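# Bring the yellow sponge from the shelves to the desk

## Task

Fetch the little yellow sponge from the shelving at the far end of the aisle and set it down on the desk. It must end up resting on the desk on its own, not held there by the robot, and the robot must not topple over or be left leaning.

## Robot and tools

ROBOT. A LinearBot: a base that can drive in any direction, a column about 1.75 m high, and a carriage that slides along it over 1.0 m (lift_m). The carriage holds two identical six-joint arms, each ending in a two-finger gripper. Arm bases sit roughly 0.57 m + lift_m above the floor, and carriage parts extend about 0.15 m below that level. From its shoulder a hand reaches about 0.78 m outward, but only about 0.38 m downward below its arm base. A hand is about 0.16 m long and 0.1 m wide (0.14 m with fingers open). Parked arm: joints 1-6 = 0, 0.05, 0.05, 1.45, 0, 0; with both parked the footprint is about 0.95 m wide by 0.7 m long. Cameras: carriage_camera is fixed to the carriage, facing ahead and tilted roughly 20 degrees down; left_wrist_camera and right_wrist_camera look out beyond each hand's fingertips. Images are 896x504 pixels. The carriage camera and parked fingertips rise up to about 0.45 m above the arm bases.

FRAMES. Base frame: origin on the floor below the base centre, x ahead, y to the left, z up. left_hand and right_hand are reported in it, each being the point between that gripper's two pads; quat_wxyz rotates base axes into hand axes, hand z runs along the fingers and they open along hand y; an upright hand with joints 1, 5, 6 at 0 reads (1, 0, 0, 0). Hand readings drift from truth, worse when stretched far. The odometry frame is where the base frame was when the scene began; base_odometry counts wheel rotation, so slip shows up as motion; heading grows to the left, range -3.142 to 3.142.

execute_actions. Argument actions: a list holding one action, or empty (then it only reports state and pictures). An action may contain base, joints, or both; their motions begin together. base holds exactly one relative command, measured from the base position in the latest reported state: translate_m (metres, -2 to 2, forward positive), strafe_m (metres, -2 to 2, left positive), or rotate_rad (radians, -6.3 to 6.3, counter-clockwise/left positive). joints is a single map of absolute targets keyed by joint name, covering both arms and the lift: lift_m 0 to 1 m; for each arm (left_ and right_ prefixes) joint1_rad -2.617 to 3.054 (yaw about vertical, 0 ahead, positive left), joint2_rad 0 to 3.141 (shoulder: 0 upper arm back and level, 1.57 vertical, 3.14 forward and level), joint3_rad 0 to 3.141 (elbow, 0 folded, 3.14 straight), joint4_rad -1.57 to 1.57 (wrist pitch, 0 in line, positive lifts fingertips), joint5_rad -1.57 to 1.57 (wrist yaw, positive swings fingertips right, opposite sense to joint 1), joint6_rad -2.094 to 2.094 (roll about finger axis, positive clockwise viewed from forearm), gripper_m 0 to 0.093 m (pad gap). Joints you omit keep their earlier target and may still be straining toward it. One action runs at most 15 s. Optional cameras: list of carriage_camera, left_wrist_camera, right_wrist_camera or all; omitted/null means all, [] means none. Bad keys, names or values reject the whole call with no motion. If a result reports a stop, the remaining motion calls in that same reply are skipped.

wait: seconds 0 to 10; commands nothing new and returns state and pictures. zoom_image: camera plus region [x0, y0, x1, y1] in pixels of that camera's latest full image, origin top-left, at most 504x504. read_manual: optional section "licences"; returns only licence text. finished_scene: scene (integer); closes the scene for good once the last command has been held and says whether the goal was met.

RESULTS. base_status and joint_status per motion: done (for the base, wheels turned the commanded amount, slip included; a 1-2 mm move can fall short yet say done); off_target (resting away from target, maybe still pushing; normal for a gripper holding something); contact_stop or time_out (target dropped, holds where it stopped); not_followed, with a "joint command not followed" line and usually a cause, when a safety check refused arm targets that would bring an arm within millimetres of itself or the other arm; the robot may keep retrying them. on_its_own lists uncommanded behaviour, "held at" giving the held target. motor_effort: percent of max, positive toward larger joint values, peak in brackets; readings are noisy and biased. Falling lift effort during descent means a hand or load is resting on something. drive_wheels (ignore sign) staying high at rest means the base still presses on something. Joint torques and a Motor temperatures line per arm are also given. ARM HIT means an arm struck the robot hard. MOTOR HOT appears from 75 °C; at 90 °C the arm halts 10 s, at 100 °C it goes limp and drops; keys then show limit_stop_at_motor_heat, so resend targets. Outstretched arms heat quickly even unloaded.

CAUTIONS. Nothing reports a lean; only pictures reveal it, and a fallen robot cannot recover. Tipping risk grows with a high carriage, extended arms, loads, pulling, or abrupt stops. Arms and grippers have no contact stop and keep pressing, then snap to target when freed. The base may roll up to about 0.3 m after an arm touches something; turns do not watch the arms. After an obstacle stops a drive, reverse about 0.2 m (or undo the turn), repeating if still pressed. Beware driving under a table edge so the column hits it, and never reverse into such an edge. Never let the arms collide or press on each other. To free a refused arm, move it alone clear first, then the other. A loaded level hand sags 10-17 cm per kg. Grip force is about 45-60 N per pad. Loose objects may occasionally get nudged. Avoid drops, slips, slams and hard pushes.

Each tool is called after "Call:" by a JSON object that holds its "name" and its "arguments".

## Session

Call:
{"name": "execute_actions", "arguments": {"actions": []}}

Scene clock: 0.00 s.
Joint torques (N m, as the arm reports them, + toward a larger angle): no reading
Motor temperatures (°C, as the motors report them): left_arm=[29 28 28 27 27 28] | right_arm=[27 29 29 30 26 26]
base_odometry: x=+0.000 y=+0.000 heading=+0.000 (m, m, rad; odometry frame)
base_status: not commanded
joint_positions: lift_m=+0.299 left_joint1_rad=-0.029 left_joint2_rad=+0.039 left_joint3_rad=+0.062 left_joint4_rad=+1.500 left_joint5_rad=-0.014 left_joint6_rad=+0.028 left_gripper_m=+0.094 right_joint1_rad=-0.009 right_joint2_rad=+0.081 right_joint3_rad=+0.064 right_joint4_rad=+1.398 right_joint5_rad=-0.012 right_joint6_rad=-0.010 right_gripper_m=+0.094
joint_status: not commanded
motor_effort: lift_m=+19 drive_wheels=-4 (%)
left_hand: x=+0.2941 y=+0.3271 z=+1.2965 quat_wxyz=(+1.000, -0.006, +0.024, +0.000) (m; base frame)
right_hand: x=+0.3319 y=-0.3235 z=+1.2936 quat_wxyz=(+0.995, -0.006, +0.095, -0.009) (m; base frame)
pictures: carriage_camera, left_wrist_camera, right_wrist_camera
camera_calibration (this result's frames):
carriage_camera: T_world_to_cam=[[-0.0336282, -0.999434, -0.000965983, 0.00928776], [-0.348671, 0.0126376, -0.93716, 1.25802], [0.936642, -0.0311782, -0.348899, 0.276696], [0, 0, 0, 1]] pos_world=[0.179782, 0.00201104, 1.27551]
left_wrist_camera: T_world_to_cam=[[0.000762524, -0.999524, -0.0308571, 0.361603], [0.765546, 0.0204363, -0.643057, 0.607058], [0.643381, -0.0231322, 0.765197, -1.05239], [0, 0, 0, 1]] pos_world=[0.212084, 0.324681, 1.20682]
right_wrist_camera: T_world_to_cam=[[-0.0291216, -0.997439, 0.0653259, -0.395742], [0.664254, -0.0681469, -0.744394, 0.720076], [0.746939, 0.0217151, 0.664538, -0.982771], [0, 0, 0, 1]] pos_world=[0.244231, -0.324316, 1.21496]
Images, in order (width x height): carriage_camera 896x504, left_wrist_camera 896x504, right_wrist_camera 896x504.

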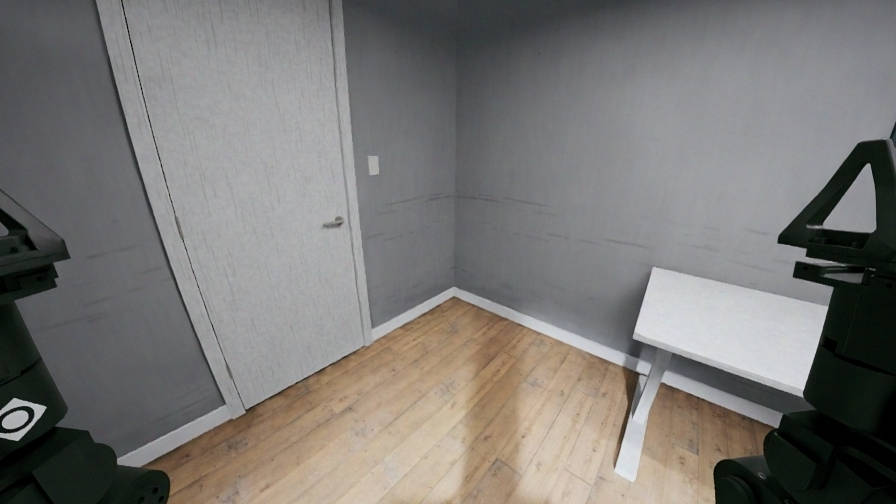

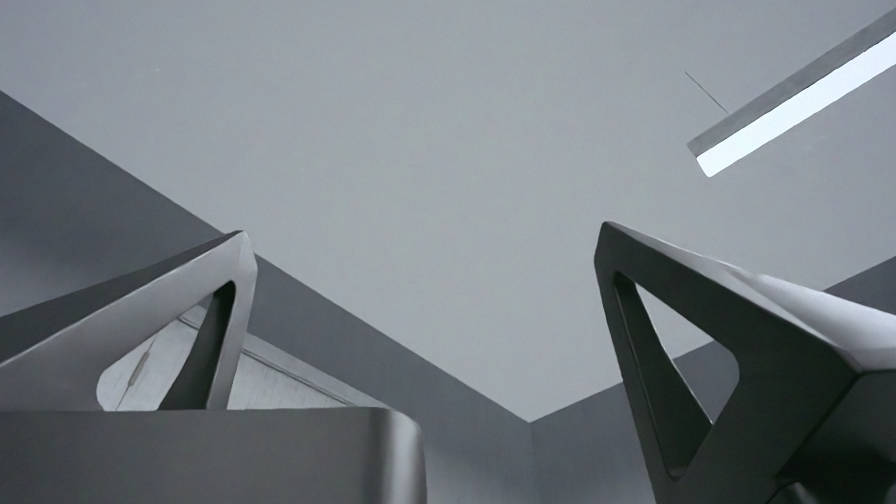

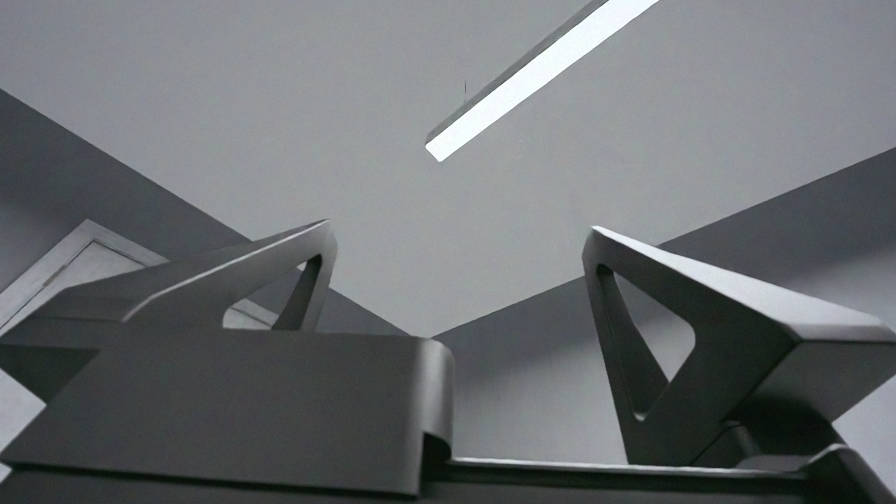

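Call:
{"name": "execute_actions", "arguments": {"actions": [{"base": {"rotate_rad": 2.4}}], "cameras": ["carriage_camera"]}}

Scene clock: 4.17 s.
Joint torques (N m, as the arm reports them, + toward a larger angle): left_arm=[-0.12  3.68  8.11 -0.29  0.    0.1 ] | right_arm=[-0.02  4.12  6.17  0.11  0.02 -0.05]
Motor temperatures (°C, as the motors report them): left_arm=[29 29 28 27 27 28] | right_arm=[27 30 30 30 26 26]
base_odometry: x=+0.000 y=+0.000 heading=+2.400 (m, m, rad; odometry frame)
base_status: done
joint_positions: lift_m=+0.299 left_joint1_rad=-0.029 left_joint2_rad=+0.039 left_joint3_rad=+0.062 left_joint4_rad=+1.500 left_joint5_rad=-0.014 left_joint6_rad=+0.028 left_gripper_m=+0.094 right_joint1_rad=-0.009 right_joint2_rad=+0.081 right_joint3_rad=+0.064 right_joint4_rad=+1.394 right_joint5_rad=-0.012 right_joint6_rad=-0.010 right_gripper_m=+0.094
joint_status: not commanded
motor_effort: lift_m=+19(19) drive_wheels=+4(14) (%)
left_hand: x=+0.2941 y=+0.3271 z=+1.2965 quat_wxyz=(+1.000, -0.006, +0.024, +0.000) (m; base frame)
right_hand: x=+0.3329 y=-0.3235 z=+1.2934 quat_wxyz=(+0.995, -0.006, +0.097, -0.009) (m; base frame)
pictures: carriage_camera
camera_calibration (this result's frames):
carriage_camera: T_world_to_cam=[[-0.0336282, -0.999434, -0.000965983, 0.00928776], [-0.348671, 0.0126376, -0.93716, 1.25802], [0.936642, -0.0311782, -0.348899, 0.276696], [0, 0, 0, 1]] pos_world=[0.179782, 0.00201104, 1.27551]
Images, in order (width x height): carriage_camera 896x504.

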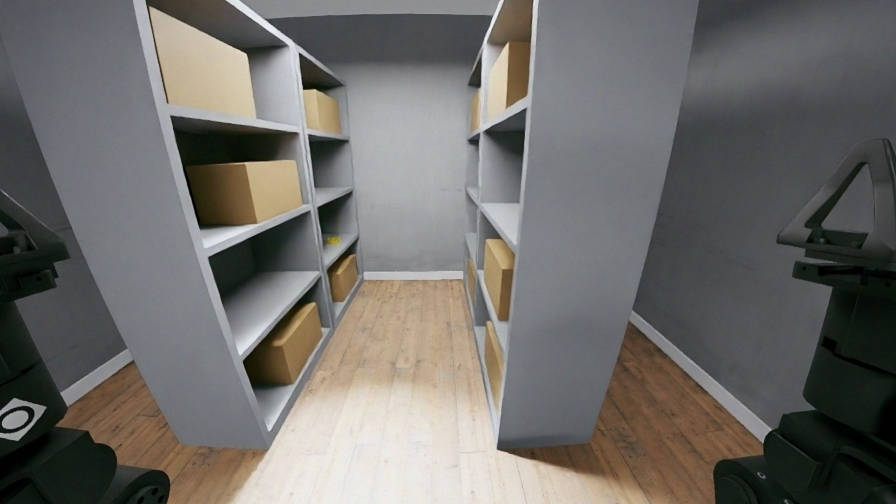

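Call:
{"name": "execute_actions", "arguments": {"actions": [{"base": {"rotate_rad": 1.571}, "joints": {"lift_m": 0.05}}], "cameras": []}}

Call:
{"name": "execute_actions", "arguments": {"actions": [{"base": {"translate_m": 0.2}}], "cameras": []}}

Call:
{"name": "execute_actions", "arguments": {"actions": [{"base": {"strafe_m": -1.0}}], "cameras": ["carriage_camera"]}}

Scene clock: 8.50 s.
Joint torques (N m, as the arm reports them, + toward a larger angle): left_arm=[-0.13  3.55  8.09 -0.3  -0.01  0.08] | right_arm=[ 0.06  4.    6.24  0.1   0.02 -0.04]
Motor temperatures (°C, as the motors report them): left_arm=[29 29 28 27 27 28] | right_arm=[27 30 30 30 26 26]
base_odometry: x=+0.000 y=+0.000 heading=-2.313 (m, m, rad; odometry frame)
base_status: done
joint_positions: lift_m=+0.050 left_joint1_rad=-0.029 left_joint2_rad=+0.039 left_joint3_rad=+0.062 left_joint4_rad=+1.499 left_joint5_rad=-0.014 left_joint6_rad=+0.028 left_gripper_m=+0.094 right_joint1_rad=-0.009 right_joint2_rad=+0.081 right_joint3_rad=+0.064 right_joint4_rad=+1.395 right_joint5_rad=-0.012 right_joint6_rad=-0.010 right_gripper_m=+0.094
joint_status: all done
motor_effort: lift_m=+17(17) drive_wheels=+4(16) (%)
left_hand: x=+0.2943 y=+0.3271 z=+1.0482 quat_wxyz=(+1.000, -0.006, +0.024, +0.000) (m; base frame)
right_hand: x=+0.3327 y=-0.3235 z=+1.0452 quat_wxyz=(+0.995, -0.006, +0.096, -0.009) (m; base frame)
pictures: none
No camera images: the call's "cameras" was empty. Leave "cameras" out to get every camera's image.

Scene clock: 10.67 s.
Joint torques (N m, as the arm reports them, + toward a larger angle): left_arm=[-0.04  3.56  8.1  -0.26  0.02  0.11] | right_arm=[ 0.05  3.86  6.2   0.02  0.   -0.04]
Motor temperatures (°C, as the motors report them): left_arm=[29 29 29 27 27 28] | right_arm=[27 30 30 30 26 26]
base_odometry: x=-0.135 y=-0.147 heading=-2.312 (m, m, rad; odometry frame)
base_status: done
joint_positions: lift_m=+0.050 left_joint1_rad=-0.029 left_joint2_rad=+0.039 left_joint3_rad=+0.062 left_joint4_rad=+1.499 left_joint5_rad=-0.014 left_joint6_rad=+0.028 left_gripper_m=+0.094 right_joint1_rad=-0.009 right_joint2_rad=+0.081 right_joint3_rad=+0.064 right_joint4_rad=+1.396 right_joint5_rad=-0.012 right_joint6_rad=-0.010 right_gripper_m=+0.094
joint_status: not commanded
motor_effort: lift_m=+17(17) drive_wheels=-11(14) (%)
left_hand: x=+0.2944 y=+0.3271 z=+1.0482 quat_wxyz=(+1.000, -0.006, +0.025, +0.000) (m; base frame)
right_hand: x=+0.3324 y=-0.3235 z=+1.0452 quat_wxyz=(+0.995, -0.006, +0.096, -0.009) (m; base frame)
pictures: none
No camera images: the call's "cameras" was empty. Leave "cameras" out to get every camera's image.

Scene clock: 14.93 s.
Joint torques (N m, as the arm reports them, + toward a larger angle): left_arm=[ 0.07  3.65  8.08 -0.31 -0.01  0.11] | right_arm=[-0.13  4.06  6.23  0.08  0.   -0.09]
Motor temperatures (°C, as the motors report them): left_arm=[29 29 29 27 27 28] | right_arm=[27 30 31 30 26 26]
base_odometry: x=-0.873 y=+0.527 heading=-2.311 (m, m, rad; odometry frame)
base_status: done
joint_positions: lift_m=+0.050 left_joint1_rad=-0.029 left_joint2_rad=+0.039 left_joint3_rad=+0.062 left_joint4_rad=+1.500 left_joint5_rad=-0.014 left_joint6_rad=+0.028 left_gripper_m=+0.094 right_joint1_rad=-0.009 right_joint2_rad=+0.081 right_joint3_rad=+0.064 right_joint4_rad=+1.396 right_joint5_rad=-0.012 right_joint6_rad=-0.010 right_gripper_m=+0.094
joint_status: not commanded
motor_effort: lift_m=+17(17) drive_wheels=-5(11) (%)
left_hand: x=+0.2942 y=+0.3271 z=+1.0482 quat_wxyz=(+1.000, -0.006, +0.024, +0.000) (m; base frame)
right_hand: x=+0.3326 y=-0.3234 z=+1.0452 quat_wxyz=(+0.995, -0.006, +0.096, -0.009) (m; base frame)
pictures: carriage_camera
camera_calibration (this result's frames):
carriage_camera: T_world_to_cam=[[-0.0336282, -0.999434, -0.000965983, 0.00904794], [-0.348671, 0.0126376, -0.93716, 1.02535], [0.936642, -0.0311782, -0.348899, 0.190075], [0, 0, 0, 1]] pos_world=[0.179782, 0.00201104, 1.02724]
Images, in order (width x height): carriage_camera 896x504.

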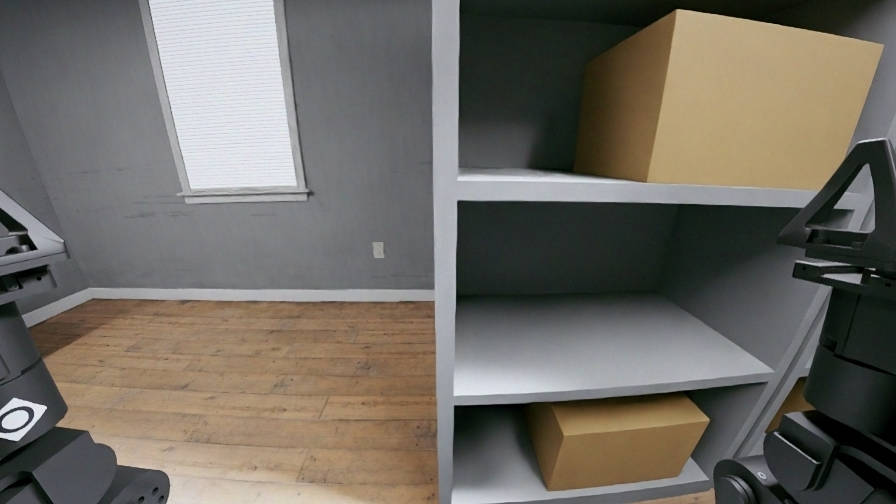

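Call:
{"name": "execute_actions", "arguments": {"actions": [{"base": {"strafe_m": -1.0}}], "cameras": ["carriage_camera"]}}

Scene clock: 19.47 s.
Joint torques (N m, as the arm reports them, + toward a larger angle): left_arm=[-0.13  3.55  7.99 -0.26 -0.02  0.1 ] | right_arm=[-0.02  4.29  6.32  0.07  0.   -0.05]
Motor temperatures (°C, as the motors report them): left_arm=[29 29 29 27 27 28] | right_arm=[27 30 31 30 26 26]
base_odometry: x=-1.612 y=+1.201 heading=-2.311 (m, m, rad; odometry frame)
base_status: done
joint_positions: lift_m=+0.050 left_joint1_rad=-0.029 left_joint2_rad=+0.039 left_joint3_rad=+0.062 left_joint4_rad=+1.498 left_joint5_rad=-0.014 left_joint6_rad=+0.028 left_gripper_m=+0.094 right_joint1_rad=-0.009 right_joint2_rad=+0.081 right_joint3_rad=+0.064 right_joint4_rad=+1.396 right_joint5_rad=-0.012 right_joint6_rad=-0.010 right_gripper_m=+0.094
joint_status: not commanded
motor_effort: lift_m=+17(17) drive_wheels=-5(10) (%)
left_hand: x=+0.2946 y=+0.3271 z=+1.0482 quat_wxyz=(+1.000, -0.006, +0.025, +0.000) (m; base frame)
right_hand: x=+0.3326 y=-0.3235 z=+1.0452 quat_wxyz=(+0.995, -0.006, +0.096, -0.009) (m; base frame)
pictures: carriage_camera
camera_calibration (this result's frames):
carriage_camera: T_world_to_cam=[[-0.0336282, -0.999434, -0.000965983, 0.00904794], [-0.348671, 0.0126376, -0.93716, 1.02535], [0.936642, -0.0311782, -0.348899, 0.190075], [0, 0, 0, 1]] pos_world=[0.179782, 0.00201104, 1.02724]
Images, in order (width x height): carriage_camera 896x504.

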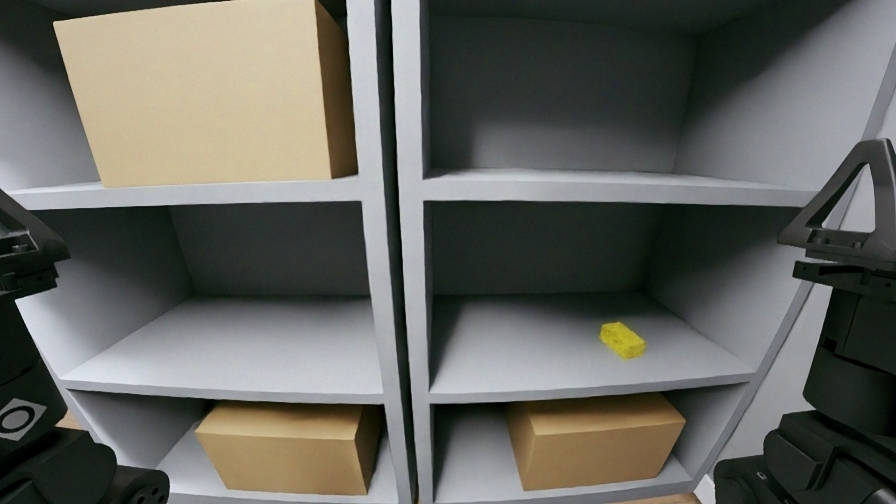

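Call:
{"name": "zoom_image", "arguments": {"camera": "carriage_camera", "region": [560, 290, 700, 390]}}

Region (560, 290, 700, 390) of carriage_camera's 896x504 image, scaled by 3.600, with more detail than that image has; it fills the top 360 rows of this view, and the rest is white.

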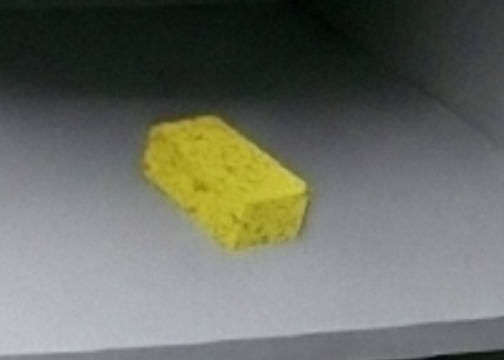

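Call:
{"name": "execute_actions", "arguments": {"actions": [{"base": {"strafe_m": -0.17}, "joints": {"right_joint4_rad": 0.0}}], "cameras": []}}

Call:
{"name": "execute_actions", "arguments": {"actions": [{"joints": {"right_joint1_rad": 0.0, "right_joint2_rad": 2.1, "right_joint3_rad": 0.61, "right_joint4_rad": 1.11}}], "cameras": ["carriage_camera", "right_wrist_camera"]}}

Scene clock: 25.27 s.
Joint torques (N m, as the arm reports them, + toward a larger angle): left_arm=[-0.05  3.58  8.07 -0.29  0.    0.1 ] | right_arm=[-0.04  1.86  8.44  2.55  0.02 -0.05]
Motor temperatures (°C, as the motors report them): left_arm=[29 29 30 27 27 28] | right_arm=[27 30 32 30 26 26]
base_odometry: x=-1.738 y=+1.315 heading=-2.310 (m, m, rad; odometry frame)
base_status: done
joint_positions: lift_m=+0.050 left_joint1_rad=-0.029 left_joint2_rad=+0.039 left_joint3_rad=+0.062 left_joint4_rad=+1.497 left_joint5_rad=-0.014 left_joint6_rad=+0.028 left_gripper_m=+0.094 right_joint1_rad=-0.009 right_joint2_rad=+0.081 right_joint3_rad=+0.064 right_joint4_rad=+0.009 right_joint5_rad=-0.012 right_joint6_rad=-0.010 right_gripper_m=+0.094
joint_status: all done
motor_effort: lift_m=+17(17) drive_wheels=-4(11) (%)
left_hand: x=+0.2948 y=+0.3271 z=+1.0482 quat_wxyz=(+1.000, -0.006, +0.025, +0.000) (m; base frame)
right_hand: x=+0.5314 y=-0.3252 z=+0.8017 quat_wxyz=(+0.704, -0.005, +0.710, -0.003) (m; base frame)
pictures: none
No camera images: the call's "cameras" was empty. Leave "cameras" out to get every camera's image.

Scene clock: 27.27 s.
Joint torques (N m, as the arm reports them, + toward a larger angle): left_arm=[-0.04  3.5   8.08 -0.27 -0.02  0.1 ] | right_arm=[ 0.6  17.18  3.96 -3.3   0.22 -0.29]
Motor temperatures (°C, as the motors report them): left_arm=[29 30 30 27 27 28] | right_arm=[27 31 32 32 26 26]
base_odometry: x=-1.738 y=+1.315 heading=-2.311 (m, m, rad; odometry frame)
base_status: not commanded
joint_positions: lift_m=+0.050 left_joint1_rad=-0.029 left_joint2_rad=+0.039 left_joint3_rad=+0.062 left_joint4_rad=+1.498 left_joint5_rad=-0.014 left_joint6_rad=+0.028 left_gripper_m=+0.094 right_joint1_rad=-0.007 right_joint2_rad=+1.417 right_joint3_rad=+0.645 right_joint4_rad=+1.547 right_joint5_rad=-0.030 right_joint6_rad=+0.021 right_gripper_m=+0.094
joint_status: right_joint2_rad off_target (ended at +1.417, target +2.100); right_joint4_rad off_target (ended at +1.547, target +1.110); the others done
motor_effort: lift_m=+18(18) drive_wheels=-5(5) (%)
left_hand: x=+0.2946 y=+0.3270 z=+1.0481 quat_wxyz=(+1.000, -0.006, +0.025, +0.000) (m; base frame)
right_hand: x=+0.6551 y=-0.3225 z=+1.0316 quat_wxyz=(+0.922, -0.009, +0.387, +0.012) (m; base frame)
pictures: carriage_camera, right_wrist_camera
camera_calibration (this result's frames):
carriage_camera: T_world_to_cam=[[-0.0336282, -0.999434, -0.000965983, 0.00904788], [-0.348671, 0.0126376, -0.93716, 1.02529], [0.936642, -0.0311782, -0.348899, 0.190052], [0, 0, 0, 1]] pos_world=[0.179782, 0.00201104, 1.02718]
right_wrist_camera: T_world_to_cam=[[0.0482214, -0.997269, 0.0559448, -0.409193], [0.123609, -0.0496213, -0.99109, 0.925095], [0.991159, 0.054707, 0.120878, -0.63862], [0, 0, 0, 1]] pos_world=[0.538356, -0.327234, 1.01694]
Images, in order (width x height): carriage_camera 896x504, right_wrist_camera 896x504.

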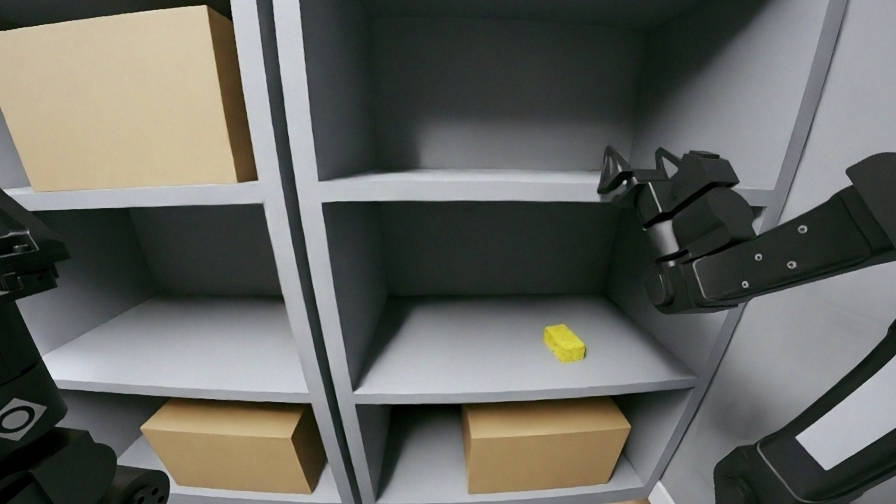

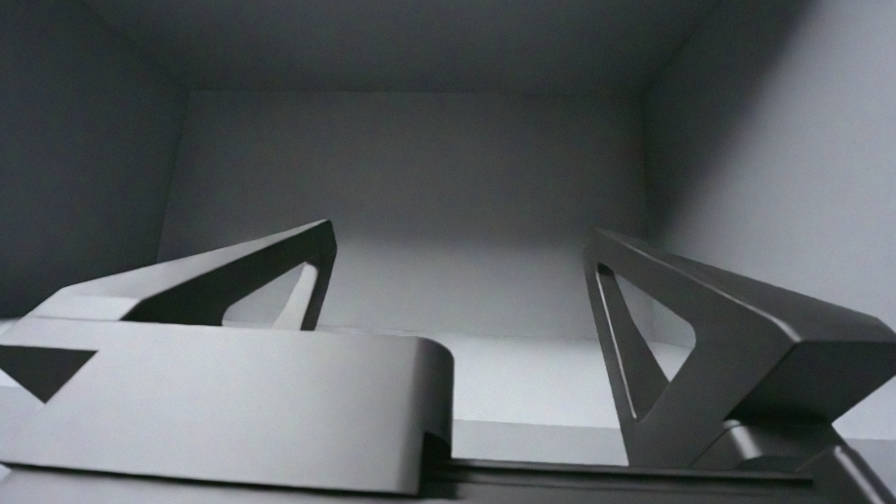

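Call:
{"name": "execute_actions", "arguments": {"actions": [{"joints": {"right_joint2_rad": 0.3, "right_joint3_rad": 0.3, "right_joint4_rad": 1.45}}], "cameras": []}}

Call:
{"name": "execute_actions", "arguments": {"actions": [{"joints": {"right_joint4_rad": -0.3}}], "cameras": []}}

Scene clock: 29.70 s.
Joint torques (N m, as the arm reports them, + toward a larger angle): left_arm=[-0.09  3.53  8.18 -0.26 -0.01  0.1 ] | right_arm=[ 0.77  2.22  6.03 -0.25 -0.01 -0.14]
Motor temperatures (°C, as the motors report them): left_arm=[29 30 30 27 27 28] | right_arm=[27 33 32 32 26 26]
base_odometry: x=-1.738 y=+1.315 heading=-2.311 (m, m, rad; odometry frame)
base_status: not commanded
joint_positions: lift_m=+0.050 left_joint1_rad=-0.029 left_joint2_rad=+0.039 left_joint3_rad=+0.062 left_joint4_rad=+1.498 left_joint5_rad=-0.014 left_joint6_rad=+0.028 left_gripper_m=+0.094 right_joint1_rad=-0.007 right_joint2_rad=+0.316 right_joint3_rad=+0.301 right_joint4_rad=+1.457 right_joint5_rad=-0.011 right_joint6_rad=-0.002 right_gripper_m=+0.094
joint_status: all done
motor_effort: lift_m=+18(18) drive_wheels=-2(5) (%)
left_hand: x=+0.2946 y=+0.3270 z=+1.0481 quat_wxyz=(+1.000, -0.006, +0.025, +0.000) (m; base frame)
right_hand: x=+0.3289 y=-0.3235 z=+1.1089 quat_wxyz=(+0.998, -0.005, +0.064, -0.004) (m; base frame)
pictures: none
No camera images: the call's "cameras" was empty. Leave "cameras" out to get every camera's image.

Scene clock: 31.50 s.
Joint torques (N m, as the arm reports them, + toward a larger angle): left_arm=[-0.09  3.67  8.12 -0.28 -0.02  0.1 ] | right_arm=[ 0.61 -0.25  8.28  2.57 -0.06 -0.17]
Motor temperatures (°C, as the motors report them): left_arm=[29 30 30 27 27 28] | right_arm=[27 32 33 32 26 26]
base_odometry: x=-1.738 y=+1.315 heading=-2.311 (m, m, rad; odometry frame)
base_status: not commanded
joint_positions: lift_m=+0.050 left_joint1_rad=-0.029 left_joint2_rad=+0.039 left_joint3_rad=+0.062 left_joint4_rad=+1.498 left_joint5_rad=-0.014 left_joint6_rad=+0.028 left_gripper_m=+0.094 right_joint1_rad=-0.007 right_joint2_rad=+0.316 right_joint3_rad=+0.301 right_joint4_rad=-0.290 right_joint5_rad=-0.011 right_joint6_rad=-0.002 right_gripper_m=+0.094
joint_status: all done
motor_effort: lift_m=+18(18) drive_wheels=-2(2) (%)
left_hand: x=+0.2946 y=+0.3270 z=+1.0481 quat_wxyz=(+1.000, -0.006, +0.025, +0.000) (m; base frame)
right_hand: x=+0.5321 y=-0.3249 z=+0.7912 quat_wxyz=(+0.592, -0.001, +0.806, +0.002) (m; base frame)
pictures: none
No camera images: the call's "cameras" was empty. Leave "cameras" out to get every camera's image.

Call:
{"name": "execute_actions", "arguments": {"actions": [{"joints": {"right_joint2_rad": 1.2, "right_joint4_rad": 0.0}}], "cameras": []}}

Call:
{"name": "execute_actions", "arguments": {"actions": [{"joints": {"right_joint2_rad": 1.7, "right_joint3_rad": 0.45, "right_joint4_rad": 0.75}}], "cameras": ["carriage_camera", "right_wrist_camera"]}}

Scene clock: 33.83 s.
Joint torques (N m, as the arm reports them, + toward a larger angle): left_arm=[-0.03  3.6   8.05 -0.27 -0.02  0.1 ] | right_arm=[ 0.73 -2.24  6.88  2.07 -0.06 -0.12]
Motor temperatures (°C, as the motors report them): left_arm=[29 30 31 27 27 28] | right_arm=[27 32 33 33 26 26]
base_odometry: x=-1.738 y=+1.315 heading=-2.311 (m, m, rad; odometry frame)
base_status: not commanded
joint_positions: lift_m=+0.050 left_joint1_rad=-0.029 left_joint2_rad=+0.039 left_joint3_rad=+0.062 left_joint4_rad=+1.498 left_joint5_rad=-0.014 left_joint6_rad=+0.028 left_gripper_m=+0.094 right_joint1_rad=-0.007 right_joint2_rad=+1.183 right_joint3_rad=+0.301 right_joint4_rad=+0.008 right_joint5_rad=-0.011 right_joint6_rad=-0.002 right_gripper_m=+0.094
joint_status: all done
motor_effort: lift_m=+18(18) drive_wheels=-2(2) (%)
left_hand: x=+0.2946 y=+0.3270 z=+1.0481 quat_wxyz=(+1.000, -0.006, +0.025, +0.000) (m; base frame)
right_hand: x=+0.5628 y=-0.3251 z=+0.6314 quat_wxyz=(+0.341, +0.000, +0.940, +0.004) (m; base frame)
pictures: none
No camera images: the call's "cameras" was empty. Leave "cameras" out to get every camera's image.

Scene clock: 35.13 s.
Joint torques (N m, as the arm reports them, + toward a larger angle): left_arm=[-0.07  3.6   8.19 -0.29  0.01  0.1 ] | right_arm=[ 0.67 -6.16  5.67  2.57  0.   -0.11]
Motor temperatures (°C, as the motors report them): left_arm=[29 30 31 27 27 28] | right_arm=[27 32 33 33 26 26]
base_odometry: x=-1.738 y=+1.315 heading=-2.311 (m, m, rad; odometry frame)
base_status: not commanded
joint_positions: lift_m=+0.050 left_joint1_rad=-0.029 left_joint2_rad=+0.039 left_joint3_rad=+0.062 left_joint4_rad=+1.498 left_joint5_rad=-0.014 left_joint6_rad=+0.028 left_gripper_m=+0.094 right_joint1_rad=-0.007 right_joint2_rad=+1.682 right_joint3_rad=+0.453 right_joint4_rad=+0.752 right_joint5_rad=-0.011 right_joint6_rad=-0.002 right_gripper_m=+0.094
joint_status: all done
motor_effort: lift_m=+18(18) drive_wheels=-2(2) (%)
left_hand: x=+0.2946 y=+0.3270 z=+1.0481 quat_wxyz=(+1.000, -0.006, +0.025, +0.000) (m; base frame)
right_hand: x=+0.6891 y=-0.3260 z=+0.6654 quat_wxyz=(+0.520, -0.001, +0.854, +0.002) (m; base frame)
pictures: carriage_camera, right_wrist_camera
camera_calibration (this result's frames):
carriage_camera: T_world_to_cam=[[-0.0336282, -0.999434, -0.000965983, 0.00904788], [-0.348671, 0.0126376, -0.93716, 1.02529], [0.936642, -0.0311782, -0.348899, 0.190053], [0, 0, 0, 1]] pos_world=[0.179782, 0.00201104, 1.02718]
right_wrist_camera: T_world_to_cam=[[0.0569865, -0.998358, -0.00588952, -0.359105], [-0.902805, -0.0490119, -0.427249, 0.890145], [0.426259, 0.0296645, -0.904115, 0.435289], [0, 0, 0, 1]] pos_world=[0.638545, -0.3278, 0.77175]
Images, in order (width x height): carriage_camera 896x504, right_wrist_camera 896x504.

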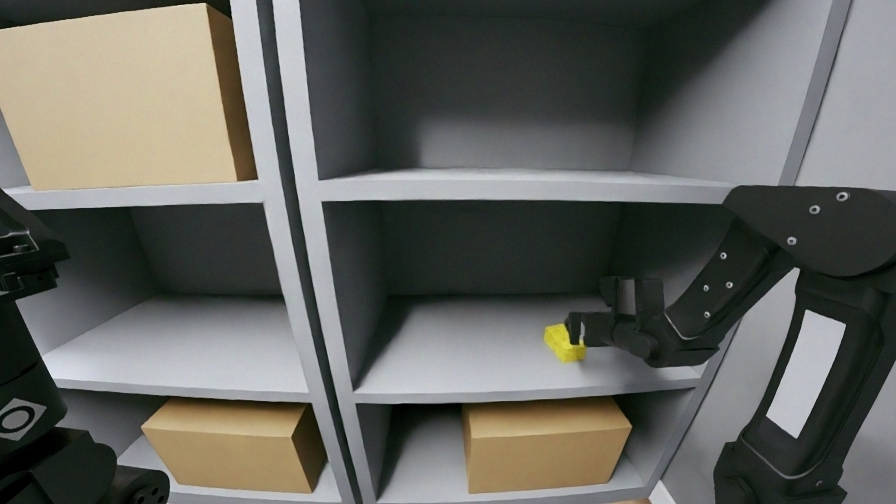

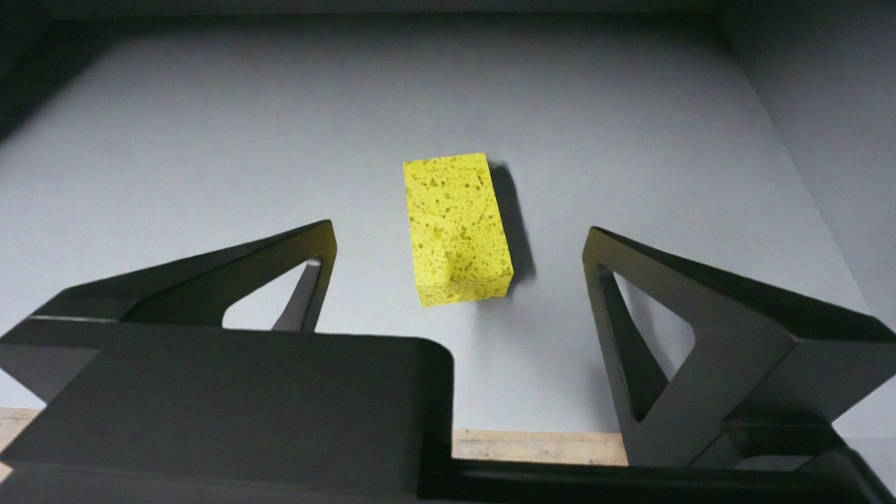

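Call:
{"name": "execute_actions", "arguments": {"actions": [{"joints": {"right_joint1_rad": 0.02, "right_joint2_rad": 2.1, "right_joint3_rad": 0.61, "right_joint4_rad": 1.1}}], "cameras": ["carriage_camera", "right_wrist_camera"]}}

Scene clock: 36.83 s.
Joint torques (N m, as the arm reports them, + toward a larger angle): left_arm=[-0.03  3.6   7.98 -0.28  0.    0.1 ] | right_arm=[ 0.46 -9.69  4.1   2.66 -0.01 -0.15]
Motor temperatures (°C, as the motors report them): left_arm=[29 30 31 27 27 28] | right_arm=[27 32 33 34 26 26]
base_odometry: x=-1.738 y=+1.315 heading=-2.311 (m, m, rad; odometry frame)
base_status: not commanded
joint_positions: lift_m=+0.050 left_joint1_rad=-0.029 left_joint2_rad=+0.039 left_joint3_rad=+0.062 left_joint4_rad=+1.498 left_joint5_rad=-0.014 left_joint6_rad=+0.028 left_gripper_m=+0.094 right_joint1_rad=+0.013 right_joint2_rad=+2.087 right_joint3_rad=+0.612 right_joint4_rad=+1.097 right_joint5_rad=-0.011 right_joint6_rad=-0.003 right_gripper_m=+0.094
joint_status: all done
motor_effort: lift_m=+18(18) drive_wheels=-1(1) (%)
left_hand: x=+0.2946 y=+0.3270 z=+1.0481 quat_wxyz=(+1.000, -0.006, +0.025, +0.000) (m; base frame)
right_hand: x=+0.7446 y=-0.3170 z=+0.6274 quat_wxyz=(+0.562, -0.010, +0.827, +0.008) (m; base frame)
pictures: carriage_camera, right_wrist_camera
camera_calibration (this result's frames):
carriage_camera: T_world_to_cam=[[-0.0336282, -0.999434, -0.000965983, 0.00904788], [-0.348671, 0.0126376, -0.93716, 1.02529], [0.936642, -0.0311782, -0.348899, 0.190053], [0, 0, 0, 1]] pos_world=[0.179782, 0.00201104, 1.02718]
right_wrist_camera: T_world_to_cam=[[0.0779207, -0.996959, 0.000692892, -0.372765], [-0.854855, -0.0671716, -0.514501, 0.937727], [0.512984, 0.039498, -0.857489, 0.286315], [0, 0, 0, 1]] pos_world=[0.683791, -0.319952, 0.728232]
Images, in order (width x height): carriage_camera 896x504, right_wrist_camera 896x504.

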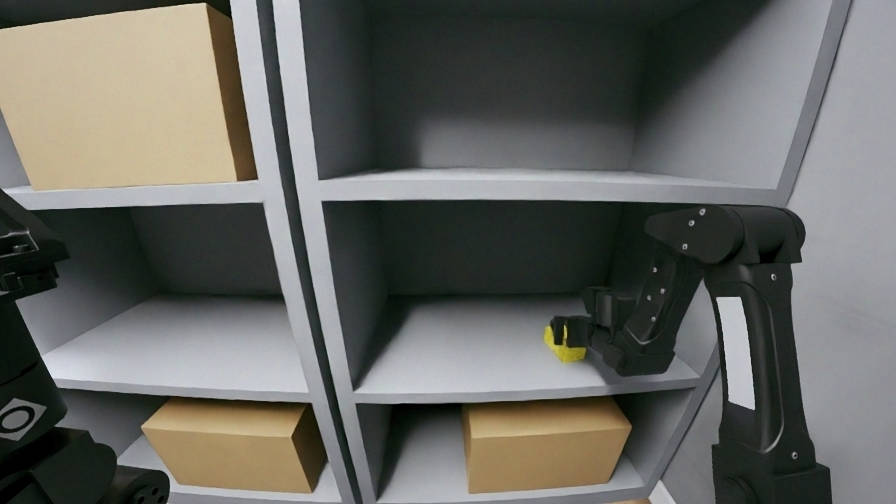

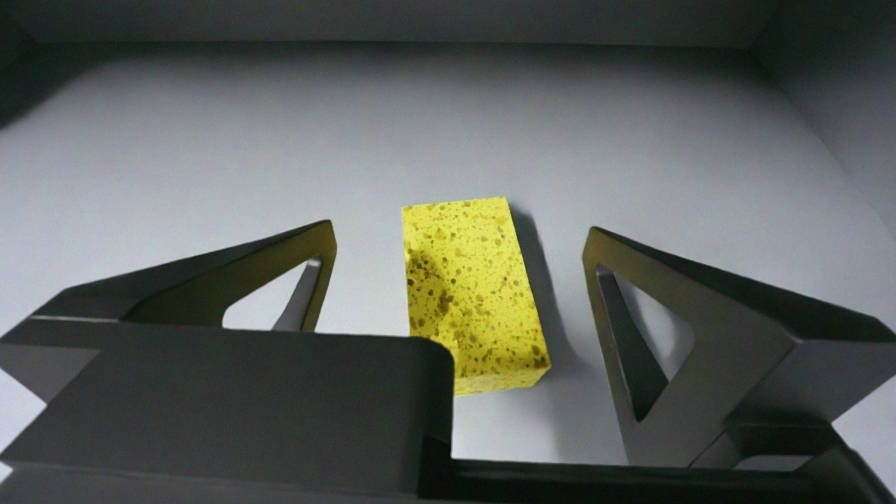

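Call:
{"name": "execute_actions", "arguments": {"actions": [{"joints": {"lift_m": 0.0}}], "cameras": ["right_wrist_camera"]}}

Scene clock: 38.17 s.
Joint torques (N m, as the arm reports them, + toward a larger angle): left_arm=[ 0.01  3.73  8.15 -0.27  0.01  0.1 ] | right_arm=[ 0.48 -9.77  4.12  2.61  0.   -0.17]
Motor temperatures (°C, as the motors report them): left_arm=[29 30 31 27 27 28] | right_arm=[27 32 33 34 26 26]
base_odometry: x=-1.738 y=+1.315 heading=-2.311 (m, m, rad; odometry frame)
base_status: not commanded
joint_positions: lift_m=+0.000 left_joint1_rad=-0.029 left_joint2_rad=+0.039 left_joint3_rad=+0.062 left_joint4_rad=+1.498 left_joint5_rad=-0.014 left_joint6_rad=+0.028 left_gripper_m=+0.094 right_joint1_rad=+0.013 right_joint2_rad=+2.088 right_joint3_rad=+0.612 right_joint4_rad=+1.102 right_joint5_rad=-0.011 right_joint6_rad=-0.003 right_gripper_m=+0.094
joint_status: all done
motor_effort: lift_m=+17(17) drive_wheels=-1(1) (%)
left_hand: x=+0.2946 y=+0.3270 z=+0.9982 quat_wxyz=(+1.000, -0.006, +0.025, +0.000) (m; base frame)
right_hand: x=+0.7449 y=-0.3170 z=+0.5782 quat_wxyz=(+0.563, -0.010, +0.826, +0.008) (m; base frame)
pictures: right_wrist_camera
camera_calibration (this result's frames):
right_wrist_camera: T_world_to_cam=[[0.0779176, -0.996959, 0.000940031, -0.372894], [-0.852886, -0.0671457, -0.517762, 0.913114], [0.516251, 0.039541, -0.855524, 0.240372], [0, 0, 0, 1]] pos_world=[0.683744, -0.319953, 0.67877]
Images, in order (width x height): right_wrist_camera 896x504.

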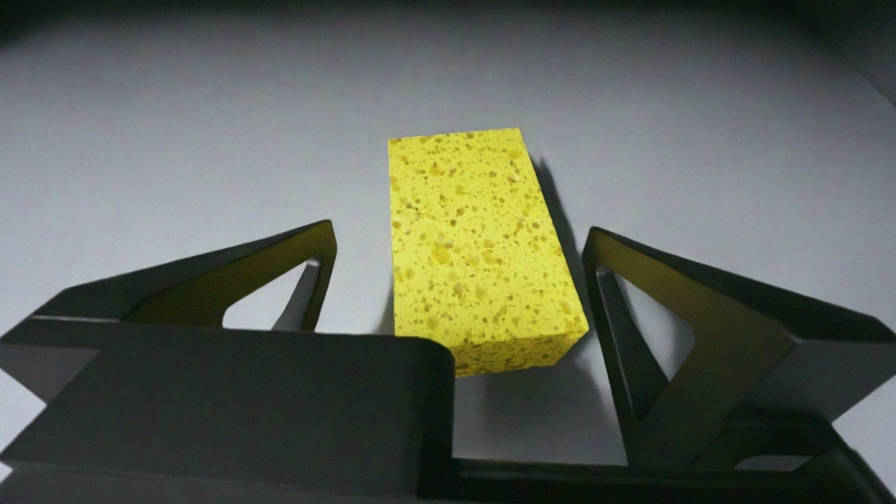

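Call:
{"name": "execute_actions", "arguments": {"actions": [{"joints": {"right_joint1_rad": 0.005, "right_joint2_rad": 2.19, "right_joint3_rad": 0.67}}], "cameras": ["right_wrist_camera"]}}

Scene clock: 39.80 s.
Joint torques (N m, as the arm reports them, + toward a larger angle): left_arm=[-0.01  3.64  8.01 -0.29 -0.01  0.1 ] | right_arm=[-0.73 -9.96  4.51  2.6  -0.03 -0.13]
Motor temperatures (°C, as the motors report them): left_arm=[29 30 31 27 27 28] | right_arm=[27 33 33 35 26 26]
base_odometry: x=-1.738 y=+1.315 heading=-2.311 (m, m, rad; odometry frame)
base_status: not commanded
joint_positions: lift_m=+0.000 left_joint1_rad=-0.029 left_joint2_rad=+0.039 left_joint3_rad=+0.062 left_joint4_rad=+1.498 left_joint5_rad=-0.014 left_joint6_rad=+0.028 left_gripper_m=+0.094 right_joint1_rad=+0.013 right_joint2_rad=+2.173 right_joint3_rad=+0.664 right_joint4_rad=+1.104 right_joint5_rad=-0.011 right_joint6_rad=-0.003 right_gripper_m=+0.094
joint_status: all done
motor_effort: lift_m=+17(17) drive_wheels=-1(1) (%)
left_hand: x=+0.2946 y=+0.3270 z=+0.9982 quat_wxyz=(+1.000, -0.006, +0.025, +0.000) (m; base frame)
right_hand: x=+0.7532 y=-0.3169 z=+0.5565 quat_wxyz=(+0.550, -0.010, +0.835, +0.008) (m; base frame)
pictures: right_wrist_camera
camera_calibration (this result's frames):
right_wrist_camera: T_world_to_cam=[[0.0779153, -0.996959, -0.00108658, -0.372278], [-0.86866, -0.0673534, -0.490808, 0.905729], [0.489243, 0.0391853, -0.871267, 0.24653], [0, 0, 0, 1]] pos_world=[0.695164, -0.319802, 0.658928]
Images, in order (width x height): right_wrist_camera 896x504.

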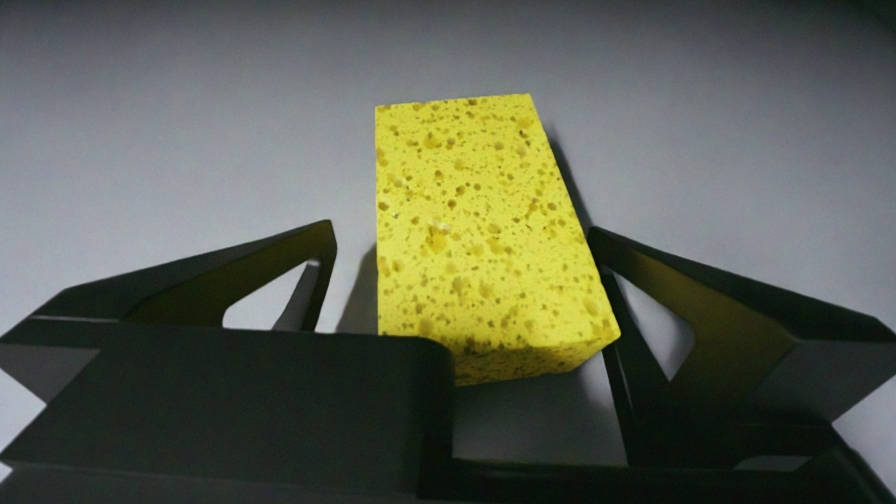

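Call:
{"name": "execute_actions", "arguments": {"actions": [{"joints": {"right_gripper_m": 0.03}}], "cameras": ["right_wrist_camera"]}}

Scene clock: 40.77 s.
Joint torques (N m, as the arm reports them, + toward a larger angle): left_arm=[-0.08  3.59  8.1  -0.27  0.    0.1 ] | right_arm=[ -0.65 -10.05   4.79   2.63   0.01  -0.13]
Motor temperatures (°C, as the motors report them): left_arm=[29 30 31 27 27 28] | right_arm=[27 33 33 35 26 26]
base_odometry: x=-1.738 y=+1.315 heading=-2.311 (m, m, rad; odometry frame)
base_status: not commanded
joint_positions: lift_m=+0.000 left_joint1_rad=-0.029 left_joint2_rad=+0.039 left_joint3_rad=+0.062 left_joint4_rad=+1.498 left_joint5_rad=-0.014 left_joint6_rad=+0.028 left_gripper_m=+0.094 right_joint1_rad=+0.013 right_joint2_rad=+2.173 right_joint3_rad=+0.664 right_joint4_rad=+1.104 right_joint5_rad=-0.011 right_joint6_rad=-0.003 right_gripper_m=+0.059
joint_status: right_gripper_m off_target (ended at +0.059, target +0.030)
motor_effort: lift_m=+17(17) drive_wheels=-1(1) (%)
left_hand: x=+0.2946 y=+0.3270 z=+0.9982 quat_wxyz=(+1.000, -0.006, +0.025, +0.000) (m; base frame)
right_hand: x=+0.7532 y=-0.3169 z=+0.5565 quat_wxyz=(+0.550, -0.010, +0.835, +0.008) (m; base frame)
pictures: right_wrist_camera
camera_calibration (this result's frames):
right_wrist_camera: T_world_to_cam=[[0.0779153, -0.996959, -0.00108658, -0.372278], [-0.86866, -0.0673534, -0.490808, 0.905729], [0.489243, 0.0391853, -0.871267, 0.24653], [0, 0, 0, 1]] pos_world=[0.695164, -0.319802, 0.658928]
Images, in order (width x height): right_wrist_camera 896x504.

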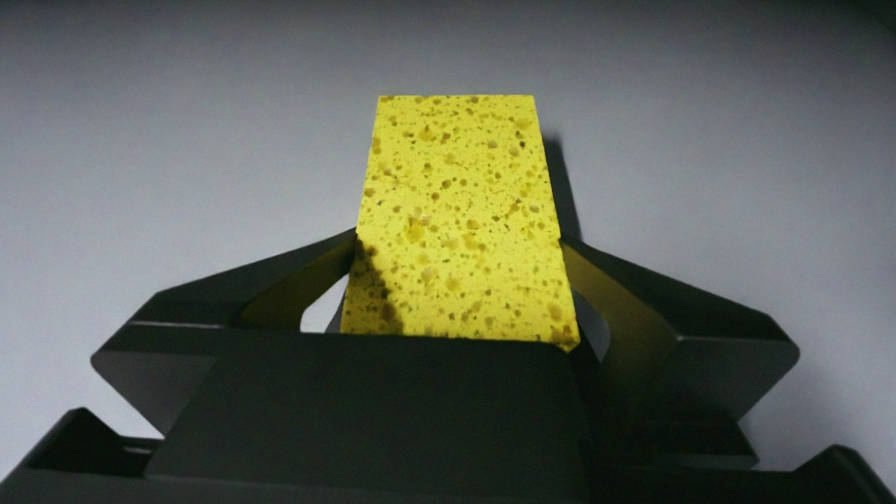

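Call:
{"name": "execute_actions", "arguments": {"actions": [{"joints": {"lift_m": 0.1}}], "cameras": []}}

Call:
{"name": "execute_actions", "arguments": {"actions": [{"base": {"translate_m": -0.08}, "joints": {"right_joint2_rad": 1.7, "right_joint3_rad": 0.45, "right_joint4_rad": 0.75}}], "cameras": []}}

Call:
{"name": "execute_actions", "arguments": {"actions": [{"joints": {"right_joint2_rad": 1.2, "right_joint3_rad": 0.3, "right_joint4_rad": 0.1}}], "cameras": ["carriage_camera"]}}

Scene clock: 42.87 s.
Joint torques (N m, as the arm reports them, + toward a larger angle): left_arm=[-0.06  3.58  8.02 -0.25  0.01  0.1 ] | right_arm=[ -0.68 -10.18   4.61   2.6    0.02  -0.14]
Motor temperatures (°C, as the motors report them): left_arm=[29 30 31 27 27 28] | right_arm=[27 33 33 35 26 26]
base_odometry: x=-1.738 y=+1.315 heading=-2.311 (m, m, rad; odometry frame)
base_status: not commanded
joint_positions: lift_m=+0.100 left_joint1_rad=-0.029 left_joint2_rad=+0.039 left_joint3_rad=+0.062 left_joint4_rad=+1.498 left_joint5_rad=-0.014 left_joint6_rad=+0.028 left_gripper_m=+0.094 right_joint1_rad=+0.013 right_joint2_rad=+2.177 right_joint3_rad=+0.664 right_joint4_rad=+1.109 right_joint5_rad=-0.011 right_joint6_rad=-0.003 right_gripper_m=+0.059
joint_status: all done
motor_effort: lift_m=+21(26) drive_wheels=-1(1) (%)
left_hand: x=+0.2946 y=+0.3270 z=+1.0977 quat_wxyz=(+1.000, -0.006, +0.025, +0.000) (m; base frame)
right_hand: x=+0.7532 y=-0.3169 z=+0.6552 quat_wxyz=(+0.551, -0.010, +0.835, +0.008) (m; base frame)
pictures: none
No camera images: the call's "cameras" was empty. Leave "cameras" out to get every camera's image.

Scene clock: 44.37 s.
Joint torques (N m, as the arm reports them, + toward a larger angle): left_arm=[-0.01  3.49  8.06 -0.27 -0.02  0.09] | right_arm=[-0.6  -8.92  5.1   2.49  0.   -0.08]
Motor temperatures (°C, as the motors report them): left_arm=[29 30 31 27 27 28] | right_arm=[27 34 33 35 26 26]
base_odometry: x=-1.684 y=+1.375 heading=-2.311 (m, m, rad; odometry frame)
base_status: done
joint_positions: lift_m=+0.100 left_joint1_rad=-0.029 left_joint2_rad=+0.039 left_joint3_rad=+0.062 left_joint4_rad=+1.498 left_joint5_rad=-0.014 left_joint6_rad=+0.028 left_gripper_m=+0.094 right_joint1_rad=+0.013 right_joint2_rad=+1.709 right_joint3_rad=+0.458 right_joint4_rad=+0.760 right_joint5_rad=-0.011 right_joint6_rad=-0.003 right_gripper_m=+0.059
joint_status: all done
motor_effort: lift_m=+21(21) drive_wheels=-3(9) (%)
left_hand: x=+0.2946 y=+0.3270 z=+1.0977 quat_wxyz=(+1.000, -0.006, +0.025, +0.000) (m; base frame)
right_hand: x=+0.6899 y=-0.3177 z=+0.7082 quat_wxyz=(+0.514, -0.010, +0.857, +0.008) (m; base frame)
pictures: none
No camera images: the call's "cameras" was empty. Leave "cameras" out to get every camera's image.

Scene clock: 45.57 s.
Joint torques (N m, as the arm reports them, + toward a larger angle): left_arm=[ 0.01  3.63  8.14 -0.28 -0.01  0.07] | right_arm=[-0.64 -5.38  6.72  2.14  0.04 -0.16]
Motor temperatures (°C, as the motors report them): left_arm=[29 30 31 27 27 28] | right_arm=[27 34 33 36 26 26]
base_odometry: x=-1.684 y=+1.375 heading=-2.311 (m, m, rad; odometry frame)
base_status: not commanded
joint_positions: lift_m=+0.100 left_joint1_rad=-0.029 left_joint2_rad=+0.039 left_joint3_rad=+0.062 left_joint4_rad=+1.498 left_joint5_rad=-0.014 left_joint6_rad=+0.028 left_gripper_m=+0.094 right_joint1_rad=+0.013 right_joint2_rad=+1.216 right_joint3_rad=+0.306 right_joint4_rad=+0.109 right_joint5_rad=-0.011 right_joint6_rad=-0.003 right_gripper_m=+0.059
joint_status: all done
motor_effort: lift_m=+21(21) drive_wheels=-2(3) (%)
left_hand: x=+0.2946 y=+0.3270 z=+1.0977 quat_wxyz=(+1.000, -0.006, +0.025, +0.000) (m; base frame)
right_hand: x=+0.5798 y=-0.3192 z=+0.6906 quat_wxyz=(+0.376, -0.009, +0.927, +0.007) (m; base frame)
pictures: carriage_camera
camera_calibration (this result's frames):
carriage_camera: T_world_to_cam=[[-0.0336282, -0.999434, -0.000965983, 0.00909576], [-0.348671, 0.0126376, -0.93716, 1.07174], [0.936642, -0.0311782, -0.348899, 0.207347], [0, 0, 0, 1]] pos_world=[0.179782, 0.00201104, 1.07675]
Images, in order (width x height): carriage_camera 896x504.

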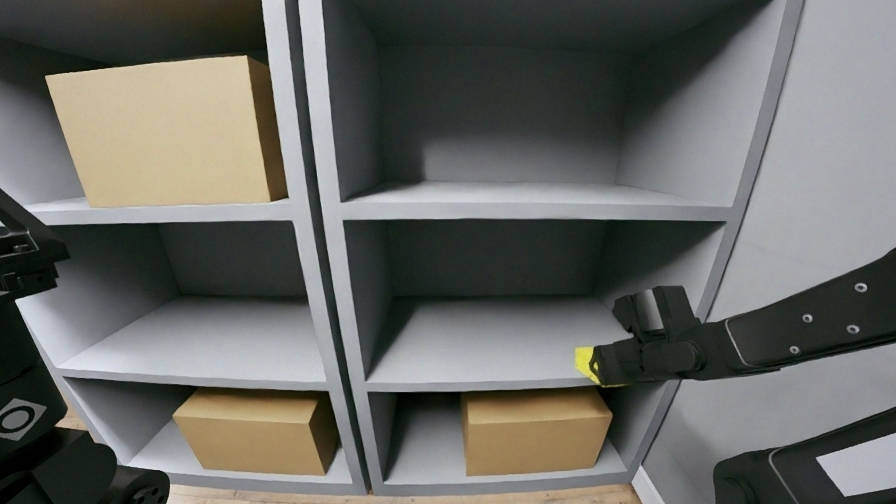

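Call:
{"name": "execute_actions", "arguments": {"actions": [{"joints": {"right_joint2_rad": 0.05, "right_joint3_rad": 0.05, "right_joint4_rad": -0.3}}], "cameras": []}}

Call:
{"name": "execute_actions", "arguments": {"actions": [{"joints": {"right_joint4_rad": 1.3}}], "cameras": ["carriage_camera"]}}

Scene clock: 47.67 s.
Joint torques (N m, as the arm reports them, + toward a larger angle): left_arm=[-0.02  3.57  8.02 -0.27 -0.01  0.12] | right_arm=[-0.78 -0.2   8.55  2.6   0.02 -0.12]
Motor temperatures (°C, as the motors report them): left_arm=[29 30 31 27 27 28] | right_arm=[27 33 33 36 26 26]
base_odometry: x=-1.684 y=+1.375 heading=-2.311 (m, m, rad; odometry frame)
base_status: not commanded
joint_positions: lift_m=+0.100 left_joint1_rad=-0.029 left_joint2_rad=+0.039 left_joint3_rad=+0.062 left_joint4_rad=+1.498 left_joint5_rad=-0.014 left_joint6_rad=+0.028 left_gripper_m=+0.094 right_joint1_rad=+0.013 right_joint2_rad=+0.068 right_joint3_rad=+0.050 right_joint4_rad=-0.298 right_joint5_rad=-0.011 right_joint6_rad=-0.003 right_gripper_m=+0.059
joint_status: all done
motor_effort: lift_m=+21(21) drive_wheels=-1(1) (%)
left_hand: x=+0.2946 y=+0.3270 z=+1.0977 quat_wxyz=(+1.000, -0.006, +0.025, +0.000) (m; base frame)
right_hand: x=+0.5189 y=-0.3200 z=+0.7732 quat_wxyz=(+0.587, -0.010, +0.810, +0.008) (m; base frame)
pictures: none
No camera images: the call's "cameras" was empty. Leave "cameras" out to get every camera's image.

Scene clock: 49.40 s.
Joint torques (N m, as the arm reports them, + toward a larger angle): left_arm=[-0.08  3.6   8.04 -0.27  0.    0.09] | right_arm=[-0.64  2.11  6.5   0.32 -0.03 -0.12]
Motor temperatures (°C, as the motors report them): left_arm=[29 30 31 27 27 28] | right_arm=[27 33 33 36 26 26]
base_odometry: x=-1.684 y=+1.375 heading=-2.311 (m, m, rad; odometry frame)
base_status: not commanded
joint_positions: lift_m=+0.100 left_joint1_rad=-0.029 left_joint2_rad=+0.039 left_joint3_rad=+0.062 left_joint4_rad=+1.498 left_joint5_rad=-0.014 left_joint6_rad=+0.028 left_gripper_m=+0.094 right_joint1_rad=+0.013 right_joint2_rad=+0.068 right_joint3_rad=+0.050 right_joint4_rad=+1.298 right_joint5_rad=-0.011 right_joint6_rad=-0.003 right_gripper_m=+0.059
joint_status: all done
motor_effort: lift_m=+21(21) drive_wheels=-1(1) (%)
left_hand: x=+0.2946 y=+0.3270 z=+1.0977 quat_wxyz=(+1.000, -0.006, +0.025, +0.000) (m; base frame)
right_hand: x=+0.3557 y=-0.3221 z=+1.0853 quat_wxyz=(+0.989, -0.007, +0.145, +0.006) (m; base frame)
pictures: carriage_camera
camera_calibration (this result's frames):
carriage_camera: T_world_to_cam=[[-0.0336282, -0.999434, -0.000965983, 0.00909576], [-0.348671, 0.0126376, -0.93716, 1.07174], [0.936642, -0.0311782, -0.348899, 0.207347], [0, 0, 0, 1]] pos_world=[0.179782, 0.00201104, 1.07675]
Images, in order (width x height): carriage_camera 896x504.

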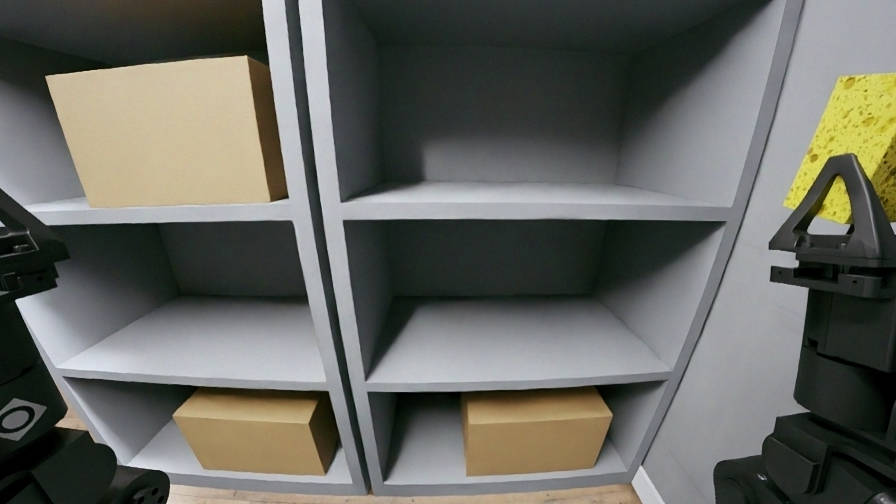

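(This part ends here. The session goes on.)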